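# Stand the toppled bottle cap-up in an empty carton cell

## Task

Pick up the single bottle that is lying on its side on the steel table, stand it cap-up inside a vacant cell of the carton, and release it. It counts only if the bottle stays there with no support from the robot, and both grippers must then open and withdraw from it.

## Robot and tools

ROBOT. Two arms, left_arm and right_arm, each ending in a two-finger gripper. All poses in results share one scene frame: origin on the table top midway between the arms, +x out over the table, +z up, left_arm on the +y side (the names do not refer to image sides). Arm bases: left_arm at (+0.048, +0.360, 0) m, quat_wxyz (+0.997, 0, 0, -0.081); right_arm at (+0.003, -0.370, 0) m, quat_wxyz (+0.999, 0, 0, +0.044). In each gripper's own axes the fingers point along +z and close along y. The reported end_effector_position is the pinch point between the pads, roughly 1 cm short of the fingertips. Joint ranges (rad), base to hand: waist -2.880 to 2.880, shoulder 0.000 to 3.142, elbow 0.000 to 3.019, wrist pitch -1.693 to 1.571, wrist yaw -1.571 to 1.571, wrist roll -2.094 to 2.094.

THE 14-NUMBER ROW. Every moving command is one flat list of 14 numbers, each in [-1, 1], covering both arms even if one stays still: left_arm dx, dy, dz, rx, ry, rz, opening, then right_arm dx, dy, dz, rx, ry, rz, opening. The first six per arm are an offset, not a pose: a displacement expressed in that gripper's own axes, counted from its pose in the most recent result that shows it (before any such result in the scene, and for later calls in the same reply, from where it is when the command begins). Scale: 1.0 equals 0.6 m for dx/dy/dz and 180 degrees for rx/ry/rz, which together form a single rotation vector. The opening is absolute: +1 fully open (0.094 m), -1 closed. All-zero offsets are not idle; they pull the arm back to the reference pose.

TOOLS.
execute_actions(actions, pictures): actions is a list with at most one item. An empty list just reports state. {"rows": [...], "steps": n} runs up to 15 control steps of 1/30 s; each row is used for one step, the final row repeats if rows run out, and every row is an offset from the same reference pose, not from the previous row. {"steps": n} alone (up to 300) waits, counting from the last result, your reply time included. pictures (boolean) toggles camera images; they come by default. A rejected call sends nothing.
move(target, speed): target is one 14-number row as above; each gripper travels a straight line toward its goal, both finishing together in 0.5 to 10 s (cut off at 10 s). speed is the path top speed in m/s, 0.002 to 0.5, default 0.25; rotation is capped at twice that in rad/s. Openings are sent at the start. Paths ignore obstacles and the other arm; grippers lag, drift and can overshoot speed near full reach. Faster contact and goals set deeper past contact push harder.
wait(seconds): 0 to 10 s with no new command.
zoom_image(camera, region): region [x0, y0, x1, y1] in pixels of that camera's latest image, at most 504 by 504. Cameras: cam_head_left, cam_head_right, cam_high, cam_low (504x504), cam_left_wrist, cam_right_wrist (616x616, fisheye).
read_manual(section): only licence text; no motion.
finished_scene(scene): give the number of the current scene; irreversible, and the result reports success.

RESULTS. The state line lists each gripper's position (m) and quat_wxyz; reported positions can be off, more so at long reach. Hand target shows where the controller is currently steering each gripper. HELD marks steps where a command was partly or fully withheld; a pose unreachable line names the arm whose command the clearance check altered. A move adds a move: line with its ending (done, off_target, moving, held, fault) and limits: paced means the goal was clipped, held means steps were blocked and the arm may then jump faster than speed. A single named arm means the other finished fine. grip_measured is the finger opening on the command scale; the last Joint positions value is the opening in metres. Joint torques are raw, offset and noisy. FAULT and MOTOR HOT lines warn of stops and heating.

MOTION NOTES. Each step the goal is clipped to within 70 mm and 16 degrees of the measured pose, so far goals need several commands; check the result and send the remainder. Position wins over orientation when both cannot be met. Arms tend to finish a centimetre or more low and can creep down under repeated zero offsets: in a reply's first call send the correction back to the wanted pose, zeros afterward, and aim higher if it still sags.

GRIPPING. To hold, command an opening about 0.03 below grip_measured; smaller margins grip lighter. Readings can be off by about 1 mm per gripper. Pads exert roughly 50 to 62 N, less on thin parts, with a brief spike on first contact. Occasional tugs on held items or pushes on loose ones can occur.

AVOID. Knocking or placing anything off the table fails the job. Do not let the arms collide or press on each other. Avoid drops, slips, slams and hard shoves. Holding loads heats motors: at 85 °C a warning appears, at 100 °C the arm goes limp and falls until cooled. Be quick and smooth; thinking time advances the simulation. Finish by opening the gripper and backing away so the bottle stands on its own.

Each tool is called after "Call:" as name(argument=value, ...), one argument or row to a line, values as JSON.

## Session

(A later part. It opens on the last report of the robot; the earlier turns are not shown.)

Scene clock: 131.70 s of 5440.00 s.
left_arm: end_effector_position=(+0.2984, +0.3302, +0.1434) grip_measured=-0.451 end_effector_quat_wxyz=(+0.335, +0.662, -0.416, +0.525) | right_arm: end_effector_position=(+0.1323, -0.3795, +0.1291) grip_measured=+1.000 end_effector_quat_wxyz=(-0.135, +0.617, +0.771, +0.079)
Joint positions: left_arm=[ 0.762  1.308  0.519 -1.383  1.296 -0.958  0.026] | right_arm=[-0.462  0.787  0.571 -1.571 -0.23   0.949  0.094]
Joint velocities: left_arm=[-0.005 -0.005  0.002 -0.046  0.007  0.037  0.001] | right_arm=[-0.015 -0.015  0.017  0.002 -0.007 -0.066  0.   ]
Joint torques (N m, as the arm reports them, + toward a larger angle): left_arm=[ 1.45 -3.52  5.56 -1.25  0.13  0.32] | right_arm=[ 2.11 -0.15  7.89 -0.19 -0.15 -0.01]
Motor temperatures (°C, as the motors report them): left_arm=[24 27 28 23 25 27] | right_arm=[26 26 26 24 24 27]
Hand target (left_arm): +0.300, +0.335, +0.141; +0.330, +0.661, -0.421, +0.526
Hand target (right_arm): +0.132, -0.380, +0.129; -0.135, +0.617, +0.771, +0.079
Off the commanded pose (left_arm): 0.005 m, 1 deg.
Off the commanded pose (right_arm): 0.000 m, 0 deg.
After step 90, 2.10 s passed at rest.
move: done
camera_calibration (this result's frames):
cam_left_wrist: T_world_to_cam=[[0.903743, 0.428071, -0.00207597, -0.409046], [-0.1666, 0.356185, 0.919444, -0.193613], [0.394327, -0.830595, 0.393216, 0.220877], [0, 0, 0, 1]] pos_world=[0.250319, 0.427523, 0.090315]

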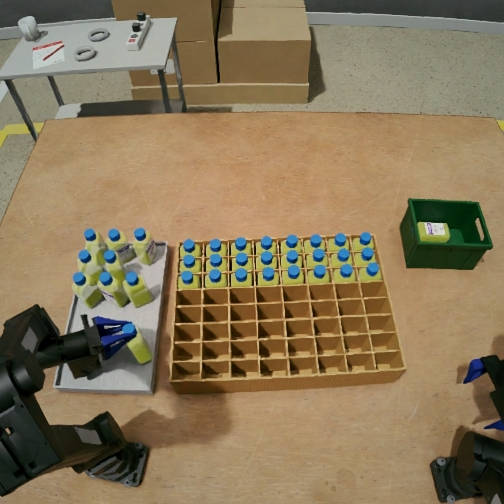

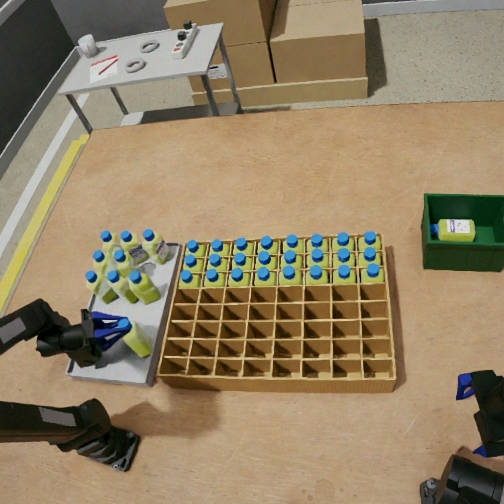

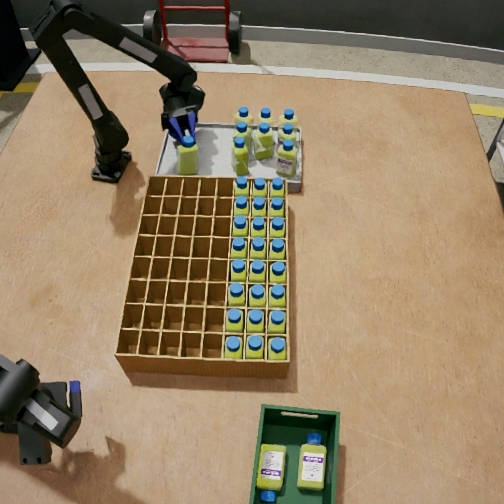

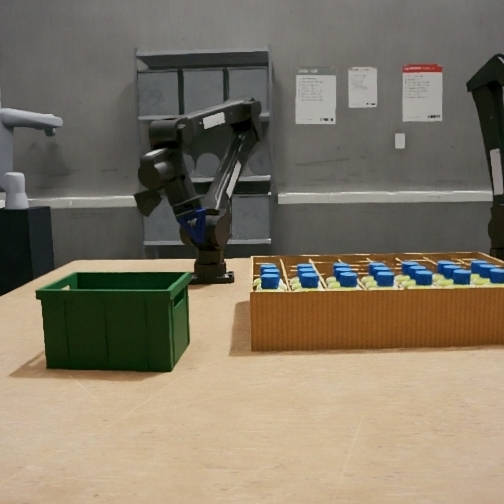

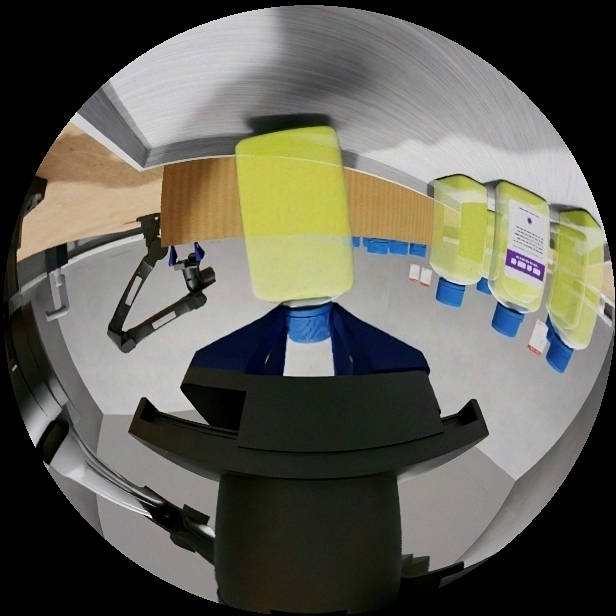

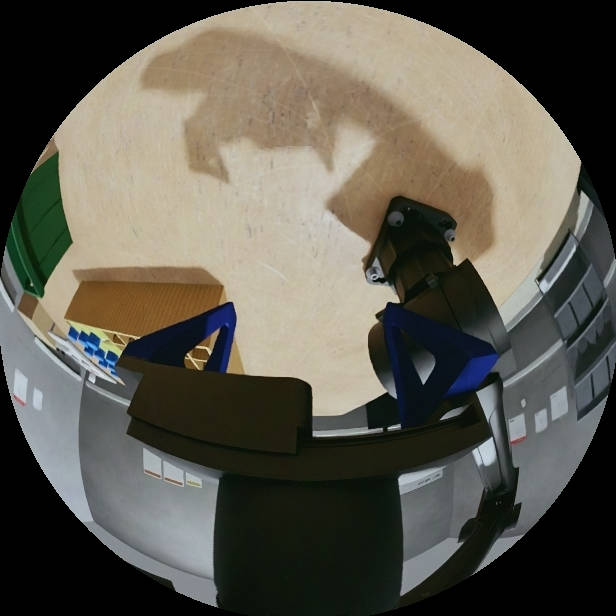

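Call:
move(
  target=[0,0,0,0,0,0,0.4,0,0,0,0,0,0,1],
)

Call:
move(
  target=[0.1,0,-0.08,0,0,0,0.4,0,0,0,0,0,0,1],
  speed=0.15,
)

Scene clock: 134.73 s of 5440.00 s.
left_arm: end_effector_position=(+0.2982, +0.3300, +0.1436) grip_measured=+0.398 end_effector_quat_wxyz=(+0.334, +0.661, -0.417, +0.526) | right_arm: end_effector_position=(+0.1323, -0.3795, +0.1291) grip_measured=+1.000 end_effector_quat_wxyz=(-0.135, +0.617, +0.771, +0.079)
Joint positions: left_arm=[ 0.762  1.308  0.518 -1.386  1.297 -0.95   0.066] | right_arm=[-0.462  0.787  0.571 -1.571 -0.23   0.949  0.094]
Joint velocities: left_arm=[-0.005 -0.005 -0.012 -0.012 -0.007  0.051 -0.001] | right_arm=[ 0.005 -0.015 -0.002 -0.002 -0.022  0.022  0.   ]
Joint torques (N m, as the arm reports them, + toward a larger angle): left_arm=[ 0.62 -5.41  4.66 -0.83  0.6  -0.02] | right_arm=[ 2.34 -0.07  7.91 -0.19 -0.15  0.02]
Motor temperatures (°C, as the motors report them): left_arm=[24 27 28 23 25 27] | right_arm=[26 26 26 24 24 27]
Hand target (left_arm): +0.298, +0.330, +0.143; +0.335, +0.662, -0.416, +0.525
Hand target (right_arm): +0.132, -0.380, +0.129; -0.135, +0.617, +0.771, +0.079
Off the commanded pose (left_arm): 0.000 m, 0 deg.
Off the commanded pose (right_arm): 0.000 m, 0 deg.
move: done
camera_calibration (this result's frames):
cam_left_wrist: T_world_to_cam=[[0.904319, 0.426849, 0.00281968, -0.409193], [-0.170619, 0.355402, 0.91901, -0.192253], [0.391276, -0.831559, 0.394225, 0.221797], [0, 0, 0, 1]] pos_world=[0.250455, 0.427428, 0.0903983]

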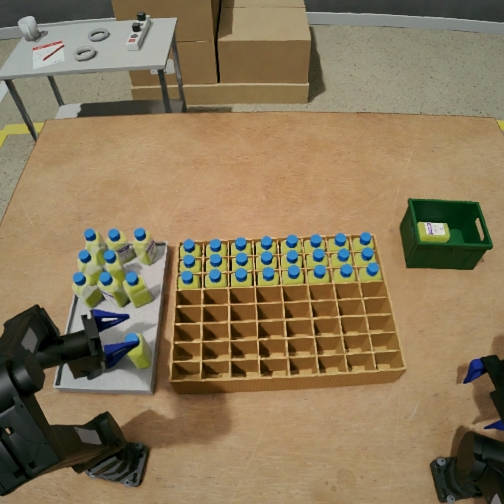

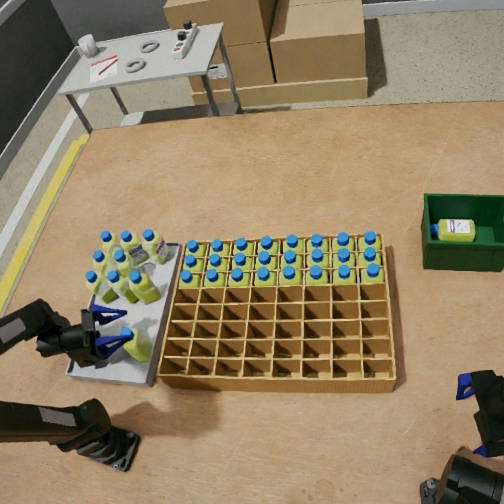

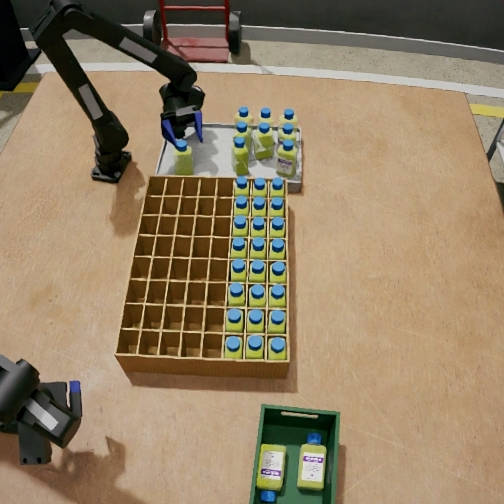

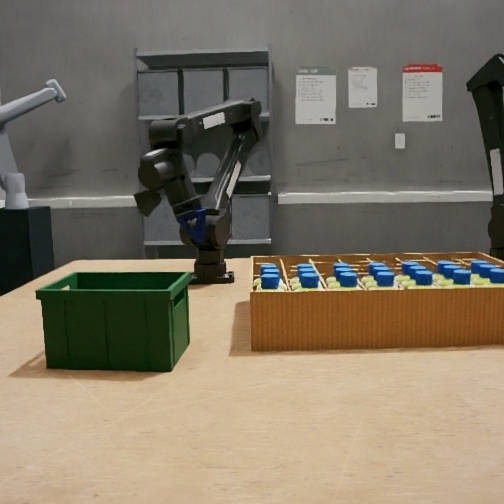

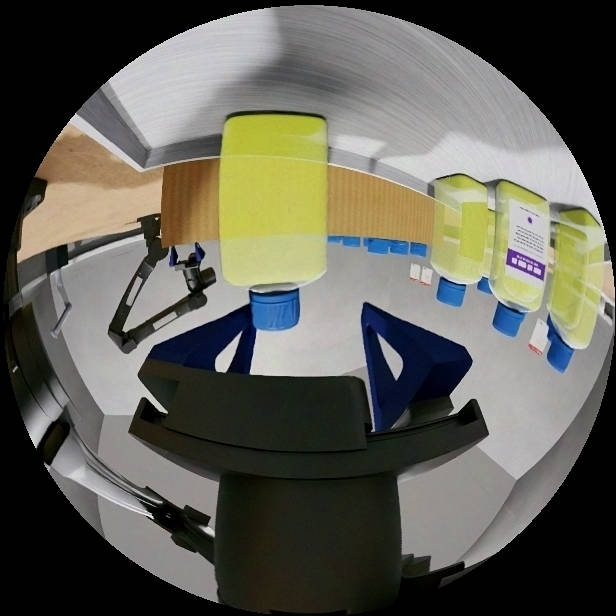

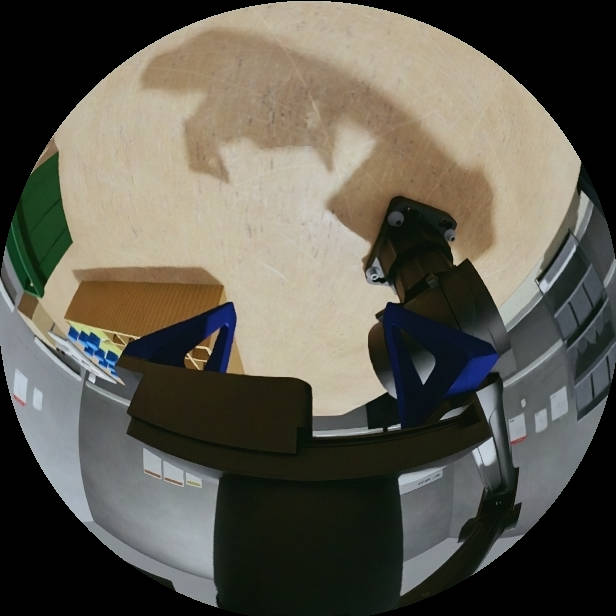

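Scene clock: 135.77 s of 5440.00 s.
left_arm: end_effector_position=(+0.2787, +0.3500, +0.2033) grip_measured=+0.398 end_effector_quat_wxyz=(+0.297, +0.687, -0.414, +0.517) | right_arm: end_effector_position=(+0.1323, -0.3795, +0.1291) grip_measured=+1.000 end_effector_quat_wxyz=(-0.135, +0.617, +0.771, +0.079)
Joint positions: left_arm=[ 0.892  1.105  0.593 -1.693  1.206 -0.883  0.066] | right_arm=[-0.462  0.787  0.571 -1.571 -0.23   0.949  0.094]
Joint velocities: left_arm=[-0.005 -0.024 -0.027 -0.007 -0.022 -0.007 -0.   ] | right_arm=[-0.015 -0.024 -0.002  0.002  0.051  0.022  0.   ]
Joint torques (N m, as the arm reports them, + toward a larger angle): left_arm=[ 1.55 -3.35  8.21 -1.49  0.42 -0.04] | right_arm=[ 2.27 -0.01  7.89 -0.16 -0.14 -0.02]
Motor temperatures (°C, as the motors report them): left_arm=[24 27 28 23 25 27] | right_arm=[26 26 26 24 24 27]
Hand target (left_arm): +0.284, +0.359, +0.212; +0.292, +0.693, -0.408, +0.518
Hand target (right_arm): +0.132, -0.380, +0.129; -0.135, +0.617, +0.771, +0.079
Off the commanded pose (left_arm): 0.015 m, 5 deg.
Off the commanded pose (right_arm): 0.000 m, 0 deg.
joint sent to its limit (left arm) — the command would take joint 4 (wrist pitch) past its lower limit, so that joint was sent only as far as its limit.
move: off_target (left_arm)
camera_calibration (this result's frames):
cam_left_wrist: T_world_to_cam=[[0.877579, 0.478821, 0.0242157, -0.415359], [-0.178768, 0.279943, 0.943225, -0.233825], [0.444857, -0.832083, 0.33127, 0.220619], [0, 0, 0, 1]] pos_world=[0.224566, 0.447914, 0.157523]

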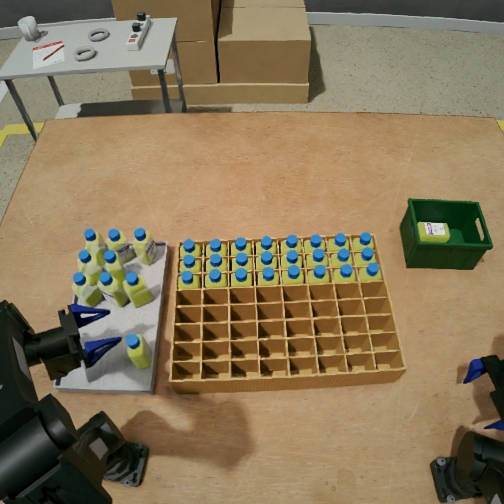

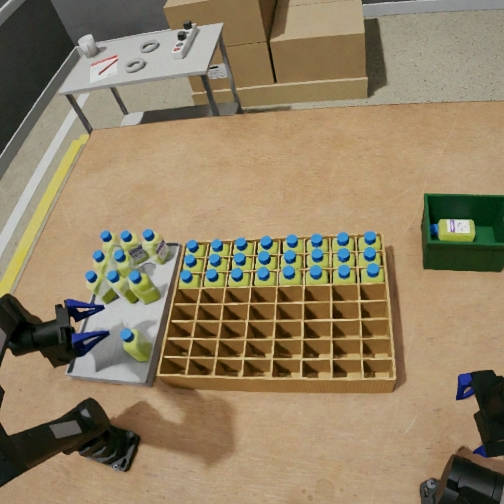

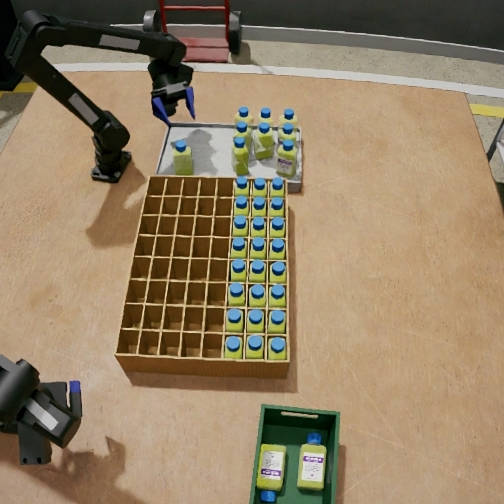

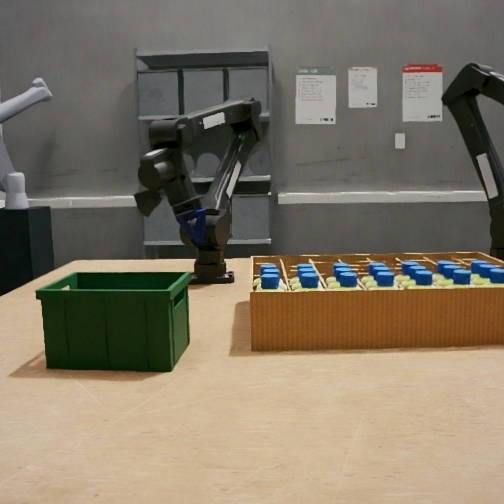

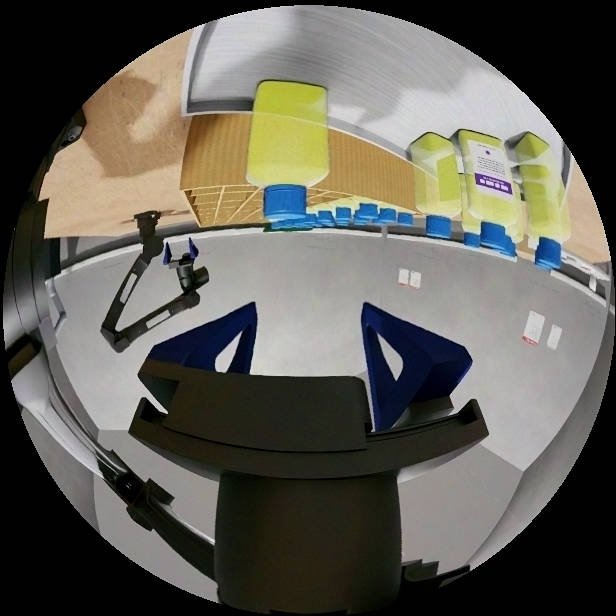

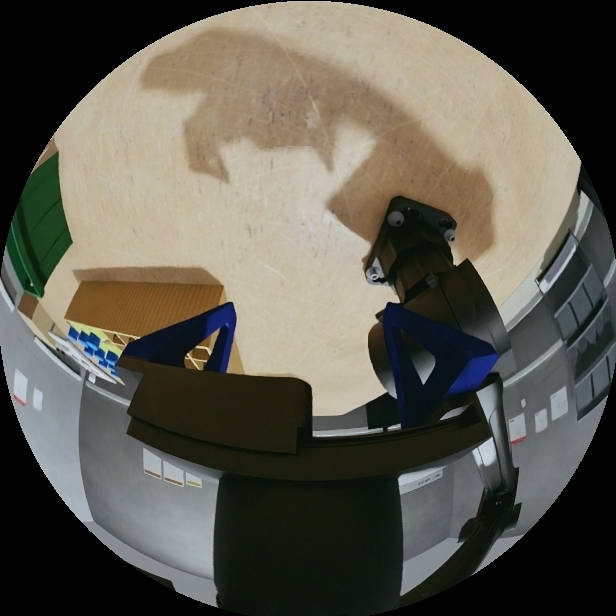

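Call:
move(
  target=[-0.004,0.012,0.045,-0.114,-0.395,0.142,0.4,0,0,0,0,0,0,1],
  speed=0.3,
)

Scene clock: 152.77 s of 5440.00 s.
left_arm: end_effector_position=(+0.2719, +0.3296, +0.1784) grip_measured=+0.398 end_effector_quat_wxyz=(+0.014, +0.692, -0.722, -0.006) | right_arm: end_effector_position=(+0.1323, -0.3795, +0.1291) grip_measured=+1.000 end_effector_quat_wxyz=(-0.135, +0.617, +0.771, +0.079)
Joint positions: left_arm=[ 0.04   0.942  0.804 -1.459  0.014 -1.65   0.066] | right_arm=[-0.462  0.787  0.571 -1.571 -0.23   0.949  0.094]
Joint velocities: left_arm=[-0.015 -0.005 -0.017 -0.017 -0.037 -0.051 -0.   ] | right_arm=[-0.015 -0.005  0.012 -0.002 -0.007  0.066  0.   ]
Joint torques (N m, as the arm reports them, + toward a larger angle): left_arm=[-0.01 -2.81 11.24 -0.73 -0.25 -0.1 ] | right_arm=[ 2.34  0.08  7.81 -0.14 -0.16 -0.02]
Motor temperatures (°C, as the motors report them): left_arm=[24 27 29 23 25 27] | right_arm=[26 26 26 24 24 27]
Hand target (left_arm): +0.283, +0.326, +0.195; +0.004, +0.694, -0.720, +0.003
Hand target (right_arm): +0.132, -0.380, +0.129; -0.135, +0.617, +0.771, +0.079
Off the commanded pose (left_arm): 0.020 m, 2 deg.
Off the commanded pose (right_arm): 0.000 m, 0 deg.
After step 90, 11.27 s passed at rest.
move: off_target (left_arm)
camera_calibration (this result's frames):
cam_left_wrist: T_world_to_cam=[[0.998457, -0.0477955, -0.0282589, -0.24895], [-0.0214379, -0.80132, 0.597852, 0.169383], [-0.0512191, -0.596324, -0.801108, 0.474087], [0, 0, 0, 1]] pos_world=[0.276479, 0.406541, 0.271494]

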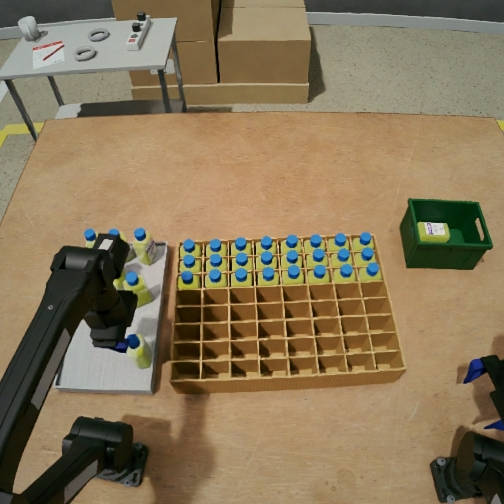

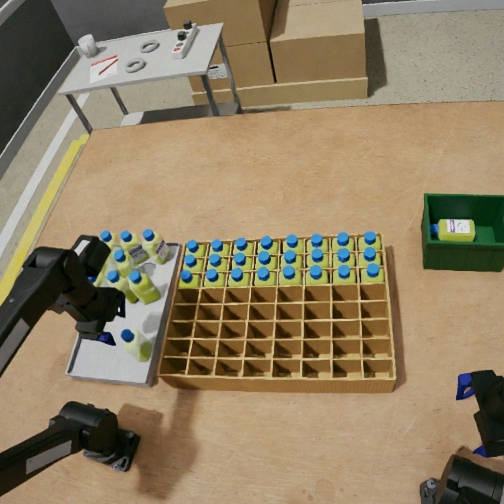

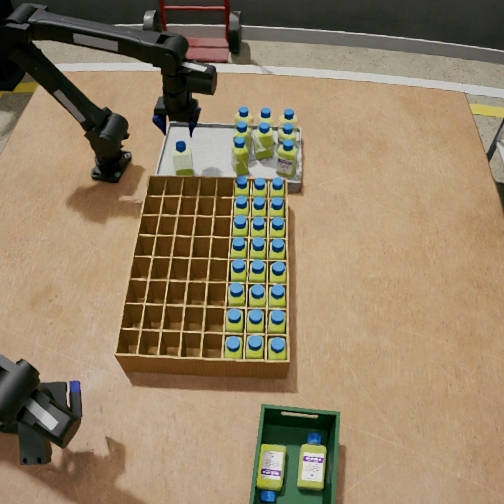

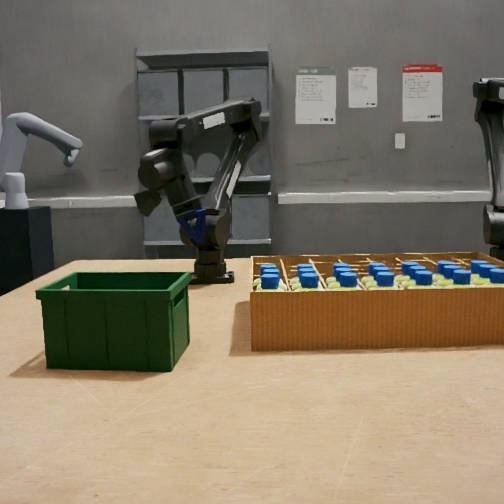

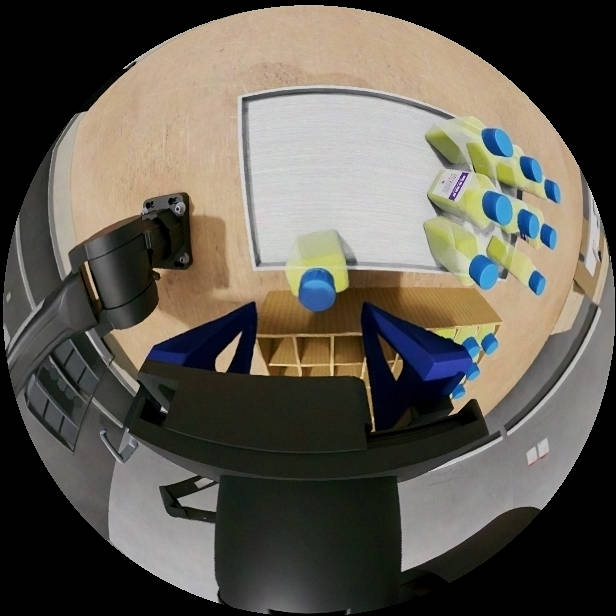

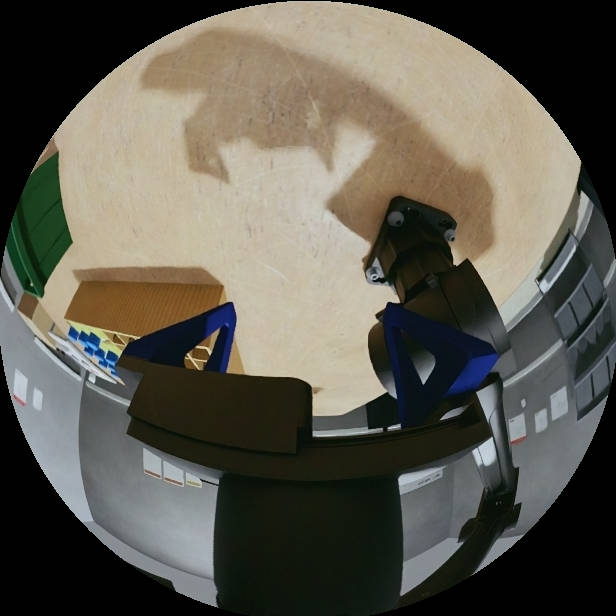

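Call:
move(
  target=[-0.01,-0.003,0.05,0,0,0,0.4,0,0,0,0,0,0,1],
  speed=0.08,
)

Scene clock: 158.30 s of 5440.00 s.
left_arm: end_effector_position=(+0.2696, +0.3318, +0.1510) grip_measured=+0.398 end_effector_quat_wxyz=(+0.015, +0.692, -0.722, -0.007) | right_arm: end_effector_position=(+0.1323, -0.3795, +0.1291) grip_measured=+1.000 end_effector_quat_wxyz=(-0.135, +0.617, +0.771, +0.079)
Joint positions: left_arm=[ 0.049  0.951  0.736 -1.385  0.014 -1.641  0.066] | right_arm=[-0.462  0.787  0.571 -1.571 -0.23   0.949  0.094]
Joint velocities: left_arm=[-0.005 -0.024  0.002  0.007  0.037 -0.022 -0.   ] | right_arm=[ 0.015 -0.005  0.017 -0.007  0.007 -0.066  0.   ]
Joint torques (N m, as the arm reports them, + toward a larger angle): left_arm=[ 1.37 -2.77  7.4   0.37 -0.09  0.19] | right_arm=[ 2.43  0.2   7.85 -0.16 -0.13  0.  ]
Motor temperatures (°C, as the motors report them): left_arm=[24 27 30 23 25 27] | right_arm=[26 26 26 24 24 27]
Hand target (left_arm): +0.273, +0.335, +0.148; +0.014, +0.692, -0.722, -0.006
Hand target (right_arm): +0.132, -0.380, +0.129; -0.135, +0.617, +0.771, +0.079
Off the commanded pose (left_arm): 0.006 m, 0 deg.
Off the commanded pose (right_arm): 0.000 m, 0 deg.
After step 90, 1.73 s passed at rest.
move: done
camera_calibration (this result's frames):
cam_left_wrist: T_world_to_cam=[[0.998393, -0.047791, -0.0304381, -0.24699], [-0.0201299, -0.801326, 0.597889, 0.187183], [-0.0529646, -0.596316, -0.801001, 0.453789], [0, 0, 0, 1]] pos_world=[0.274396, 0.408793, 0.244053]

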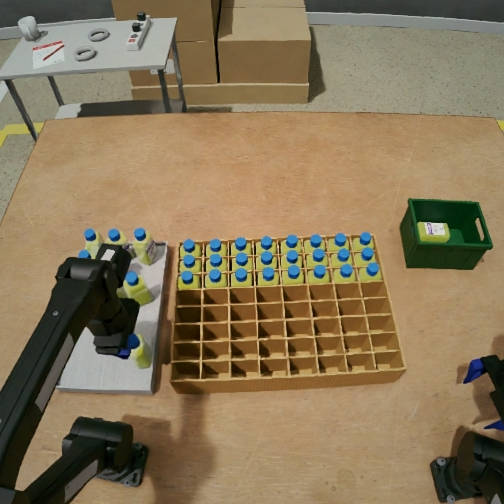

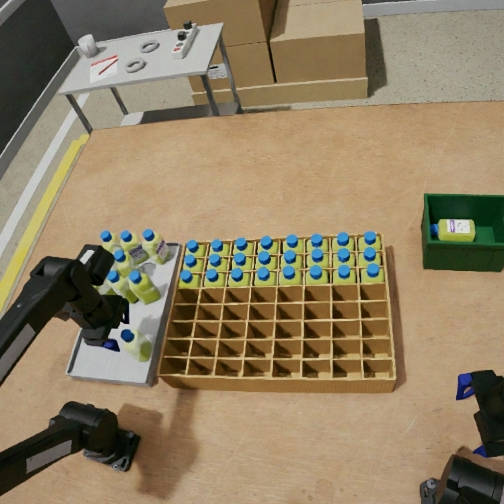

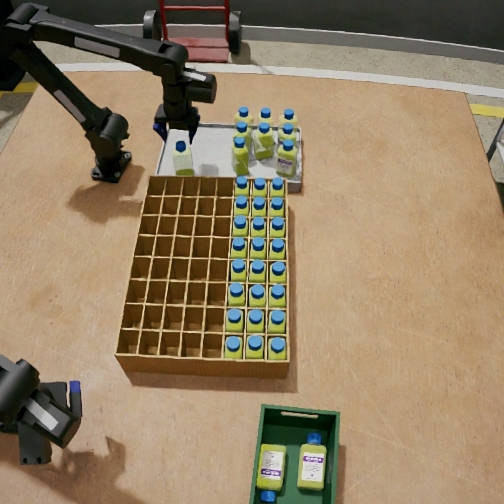

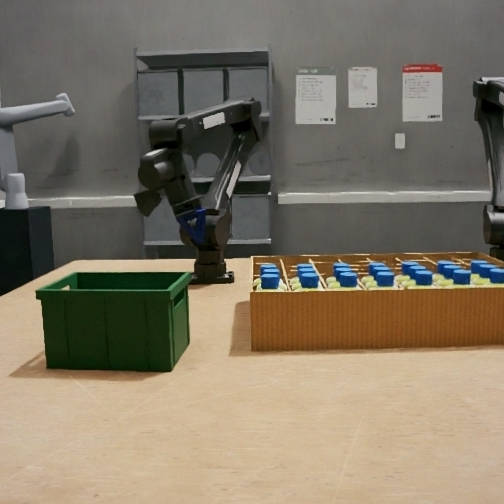

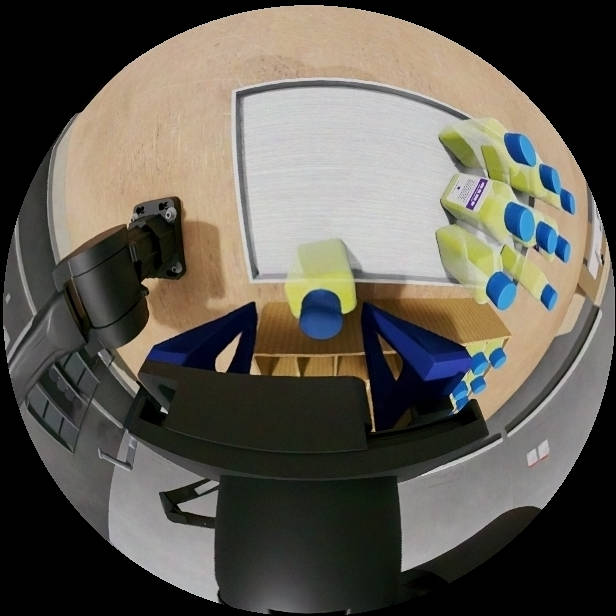

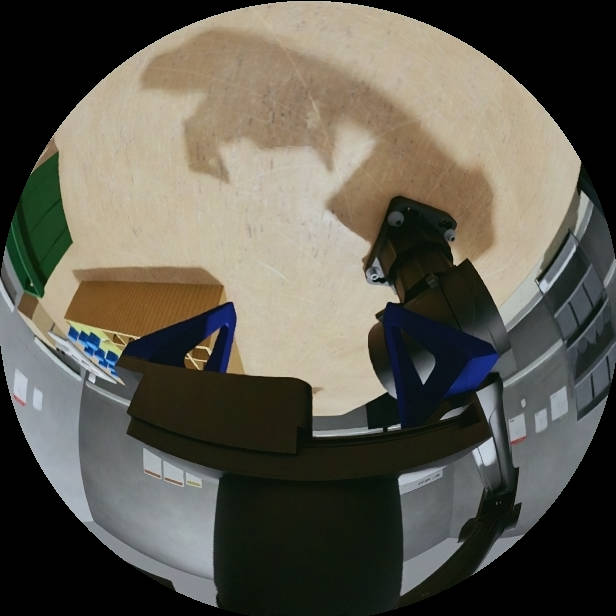

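Call:
move(
  target=[0.004,-0.006,0.04,0,0,0,0.4,0,0,0,0,0,0,1],
  speed=0.06,
)

Scene clock: 162.70 s of 5440.00 s.
left_arm: end_effector_position=(+0.2700, +0.3318, +0.1296) grip_measured=+0.398 end_effector_quat_wxyz=(+0.015, +0.692, -0.722, -0.008) | right_arm: end_effector_position=(+0.1323, -0.3795, +0.1291) grip_measured=+1.000 end_effector_quat_wxyz=(-0.135, +0.617, +0.771, +0.079)
Joint positions: left_arm=[ 0.049  0.972  0.69  -1.32   0.014 -1.641  0.066] | right_arm=[-0.462  0.787  0.571 -1.571 -0.23   0.949  0.094]
Joint velocities: left_arm=[ 0.005  0.005 -0.002  0.007 -0.037 -0.037 -0.001] | right_arm=[-0.005 -0.005 -0.012 -0.007  0.007  0.037  0.   ]
Joint torques (N m, as the arm reports them, + toward a larger angle): left_arm=[ 0.03 -2.41  7.2   0.43 -0.03 -0.05] | right_arm=[ 2.13 -0.04  7.88 -0.13 -0.16  0.02]
Motor temperatures (°C, as the motors report them): left_arm=[24 27 30 23 25 27] | right_arm=[26 26 26 24 24 27]
Hand target (left_arm): +0.273, +0.329, +0.127; +0.015, +0.692, -0.722, -0.007
Hand target (right_arm): +0.132, -0.380, +0.129; -0.135, +0.617, +0.771, +0.079
Off the commanded pose (left_arm): 0.004 m, 0 deg.
Off the commanded pose (right_arm): 0.000 m, 0 deg.
After step 90, 0.63 s passed at rest.
move: done
camera_calibration (this result's frames):
cam_left_wrist: T_world_to_cam=[[0.998298, -0.0485462, -0.0323316, -0.247573], [-0.0196126, -0.801425, 0.597773, 0.199843], [-0.054931, -0.596121, -0.801013, 0.437124], [0, 0, 0, 1]] pos_world=[0.275083, 0.40872, 0.222677]

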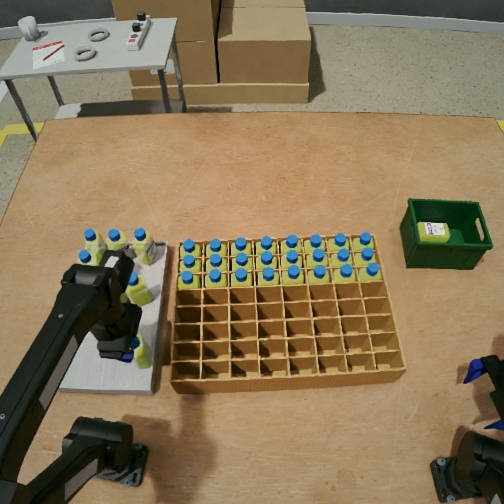

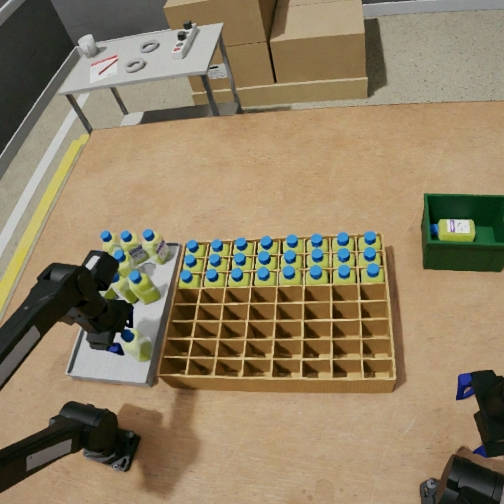

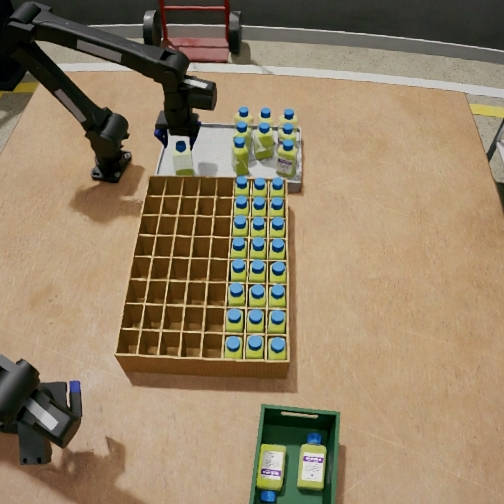

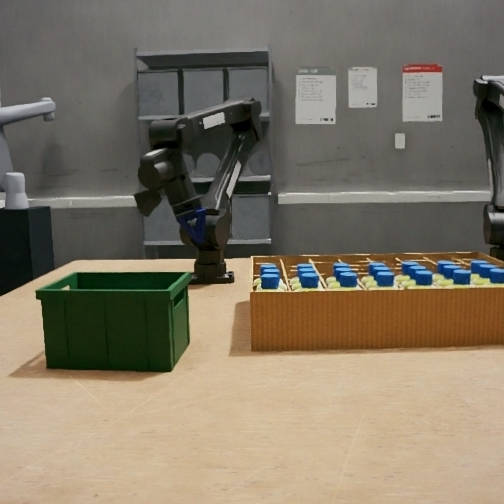

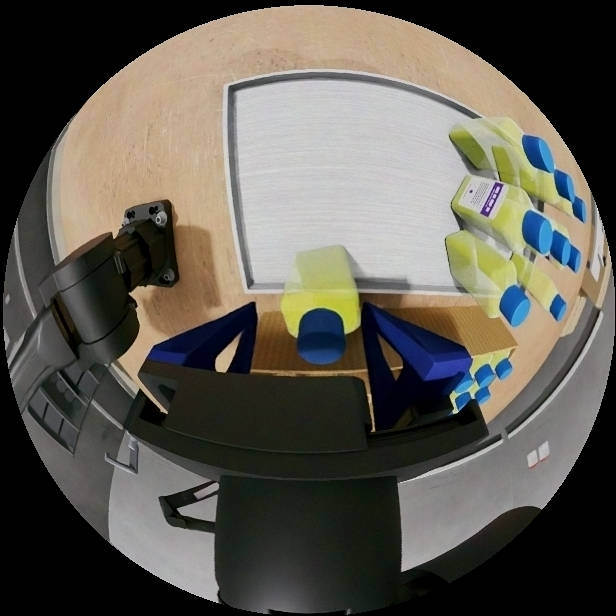

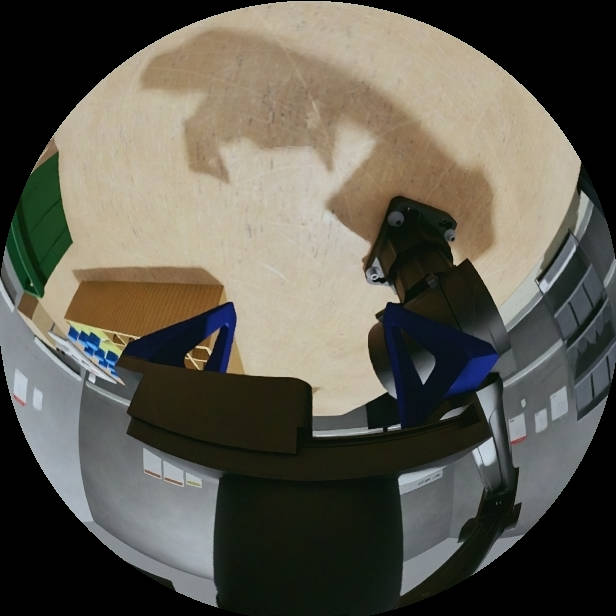

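Call:
move(
  target=[0.009,-0.01,0,0,0,0,0.4,0,0,0,0,0,0,1],
  speed=0.05,
)

Call:
move(
  target=[0,0,0,0,0,0,-0.5,0,0,0,0,0,0,1],
)

Scene clock: 168.00 s of 5440.00 s.
left_arm: end_effector_position=(+0.2699, +0.3305, +0.1279) grip_measured=+0.398 end_effector_quat_wxyz=(+0.018, +0.692, -0.722, -0.011) | right_arm: end_effector_position=(+0.1323, -0.3795, +0.1291) grip_measured=+1.000 end_effector_quat_wxyz=(-0.135, +0.617, +0.771, +0.079)
Joint positions: left_arm=[ 0.043  0.98   0.69  -1.32   0.014 -1.646  0.066] | right_arm=[-0.462  0.787  0.571 -1.571 -0.23   0.949  0.094]
Joint velocities: left_arm=[-0.005 -0.005 -0.012  0.002 -0.066 -0.037 -0.001] | right_arm=[-0.005  0.005 -0.002  0.007  0.022  0.007  0.   ]
Joint torques (N m, as the arm reports them, + toward a larger angle): left_arm=[-0.73 -2.42  8.18  0.27 -0.01 -0.06] | right_arm=[ 2.03 -0.1   7.9  -0.1  -0.15  0.01]
Motor temperatures (°C, as the motors report them): left_arm=[24 27 30 23 25 27] | right_arm=[26 26 26 24 24 27]
Hand target (left_arm): +0.276, +0.326, +0.130; +0.015, +0.692, -0.722, -0.007
Hand target (right_arm): +0.132, -0.380, +0.129; -0.135, +0.617, +0.771, +0.079
Off the commanded pose (left_arm): 0.008 m, 0 deg.
Off the commanded pose (right_arm): 0.000 m, 0 deg.
After step 90, 1.60 s passed at rest.
move: done
camera_calibration (this result's frames):
cam_left_wrist: T_world_to_cam=[[0.997991, -0.0485072, -0.0407642, -0.246362], [-0.0146034, -0.80213, 0.596971, 0.19882], [-0.0616555, -0.595176, -0.801227, 0.436532], [0, 0, 0, 1]] pos_world=[0.275685, 0.407342, 0.221029]

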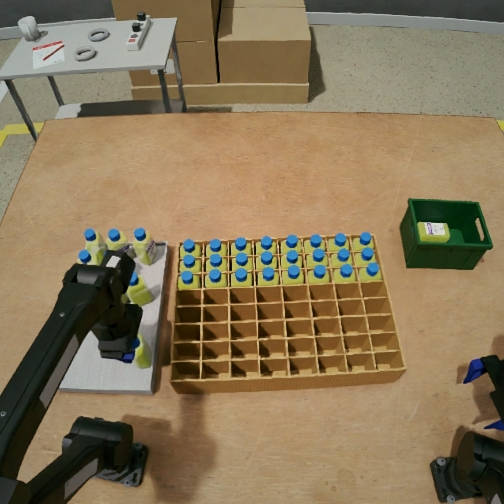

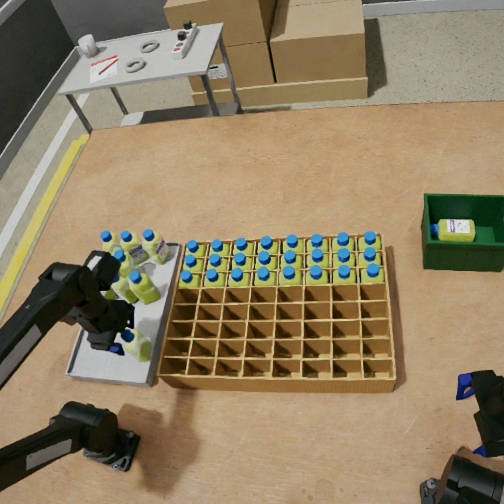

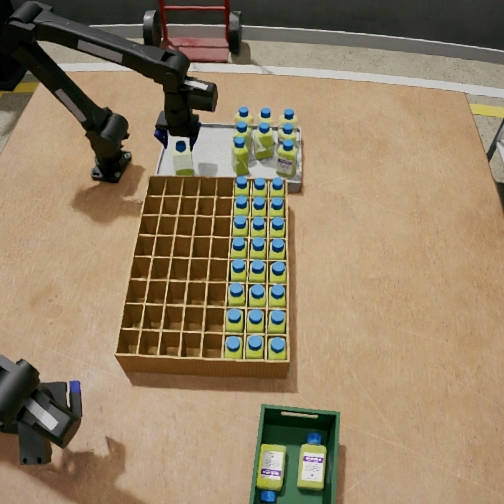

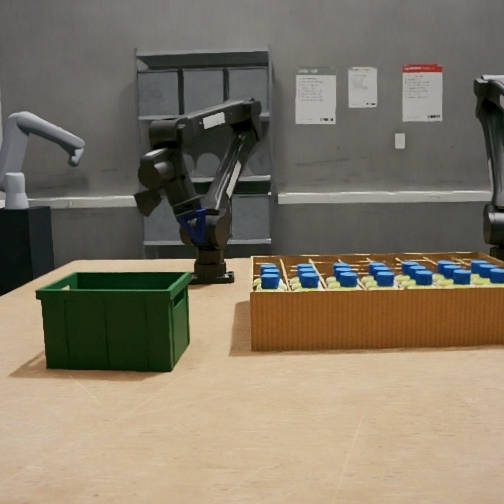

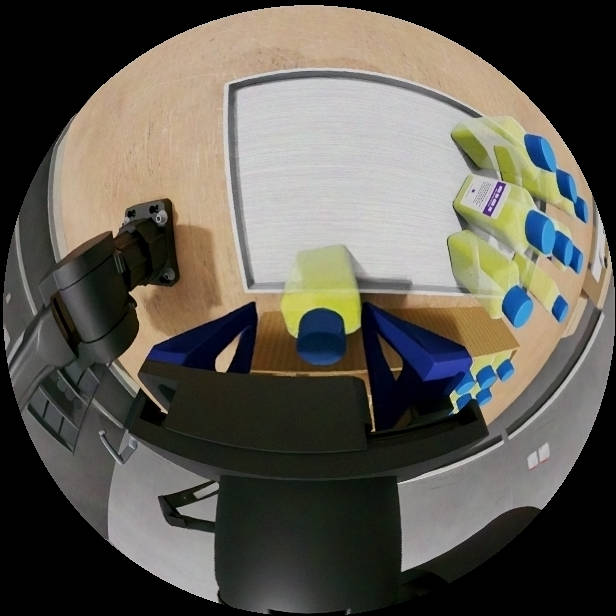

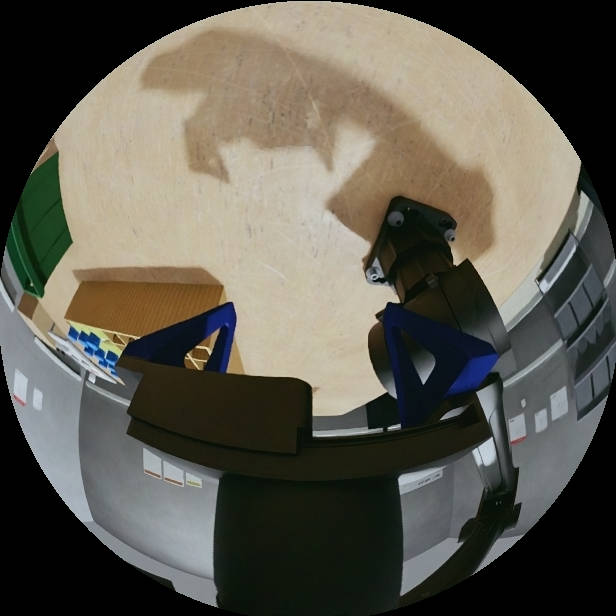

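Scene clock: 168.50 s of 5440.00 s.
left_arm: end_effector_position=(+0.2732, +0.3304, +0.1326) grip_measured=-0.461 end_effector_quat_wxyz=(+0.011, +0.692, -0.722, -0.004) | right_arm: end_effector_position=(+0.1323, -0.3795, +0.1291) grip_measured=+1.000 end_effector_quat_wxyz=(-0.135, +0.617, +0.771, +0.079)
Joint positions: left_arm=[ 0.043  0.971  0.697 -1.317  0.012 -1.646  0.025] | right_arm=[-0.462  0.787  0.571 -1.571 -0.23   0.949  0.094]
Joint velocities: left_arm=[-0.005 -0.005 -0.017  0.002 -0.037 -0.051 -0.001] | right_arm=[-0.015 -0.005 -0.017  0.012 -0.022  0.095  0.   ]
Joint torques (N m, as the arm reports them, + toward a larger angle): left_arm=[ 0.65 -2.8   6.95 -0.28  0.    0.06] | right_arm=[ 2.33  0.03  7.93 -0.17 -0.15 -0.01]
Motor temperatures (°C, as the motors report them): left_arm=[24 27 30 23 25 27] | right_arm=[26 26 26 24 24 27]
Hand target (left_arm): +0.270, +0.331, +0.128; +0.018, +0.692, -0.722, -0.011
Hand target (right_arm): +0.132, -0.380, +0.129; -0.135, +0.617, +0.771, +0.079
Off the commanded pose (left_arm): 0.006 m, 1 deg.
Off the commanded pose (right_arm): 0.000 m, 0 deg.
move: done
camera_calibration (this result's frames):
cam_left_wrist: T_world_to_cam=[[0.998601, -0.0485778, -0.0208791, -0.252304], [-0.0265088, -0.80163, 0.597233, 0.199031], [-0.0457496, -0.595844, -0.801796, 0.436341], [0, 0, 0, 1]] pos_world=[0.27719, 0.407284, 0.225721]

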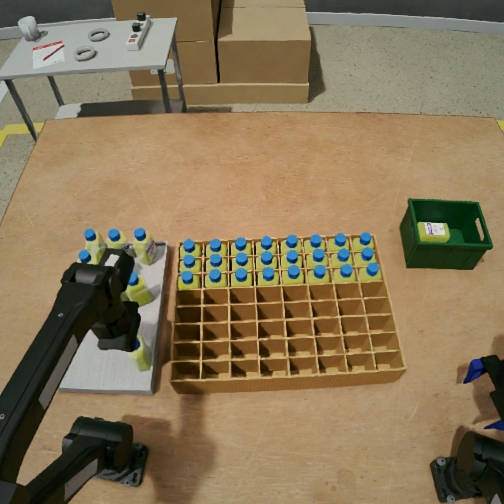

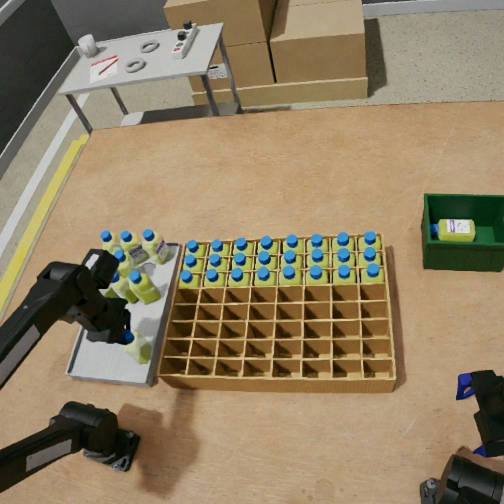

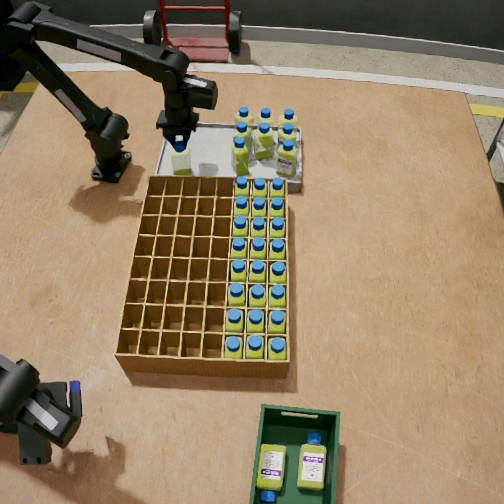

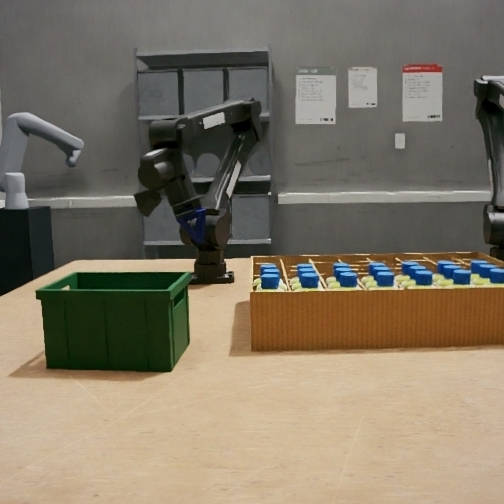

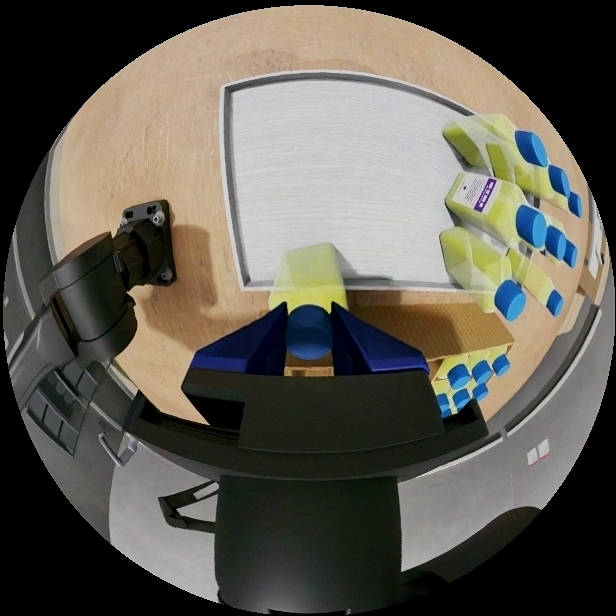

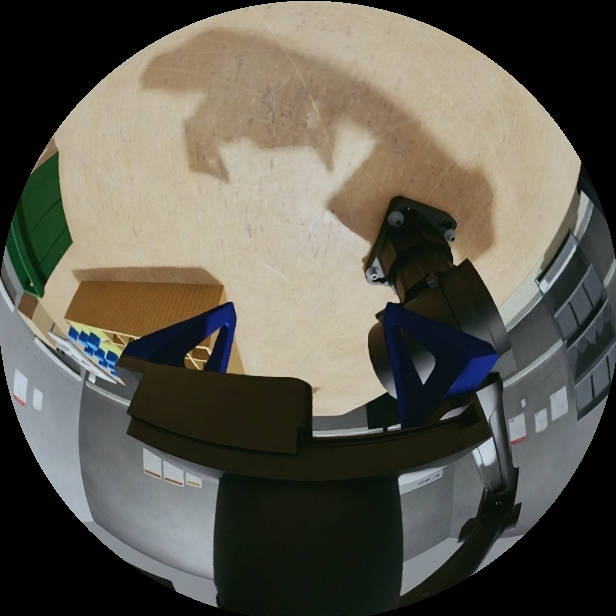

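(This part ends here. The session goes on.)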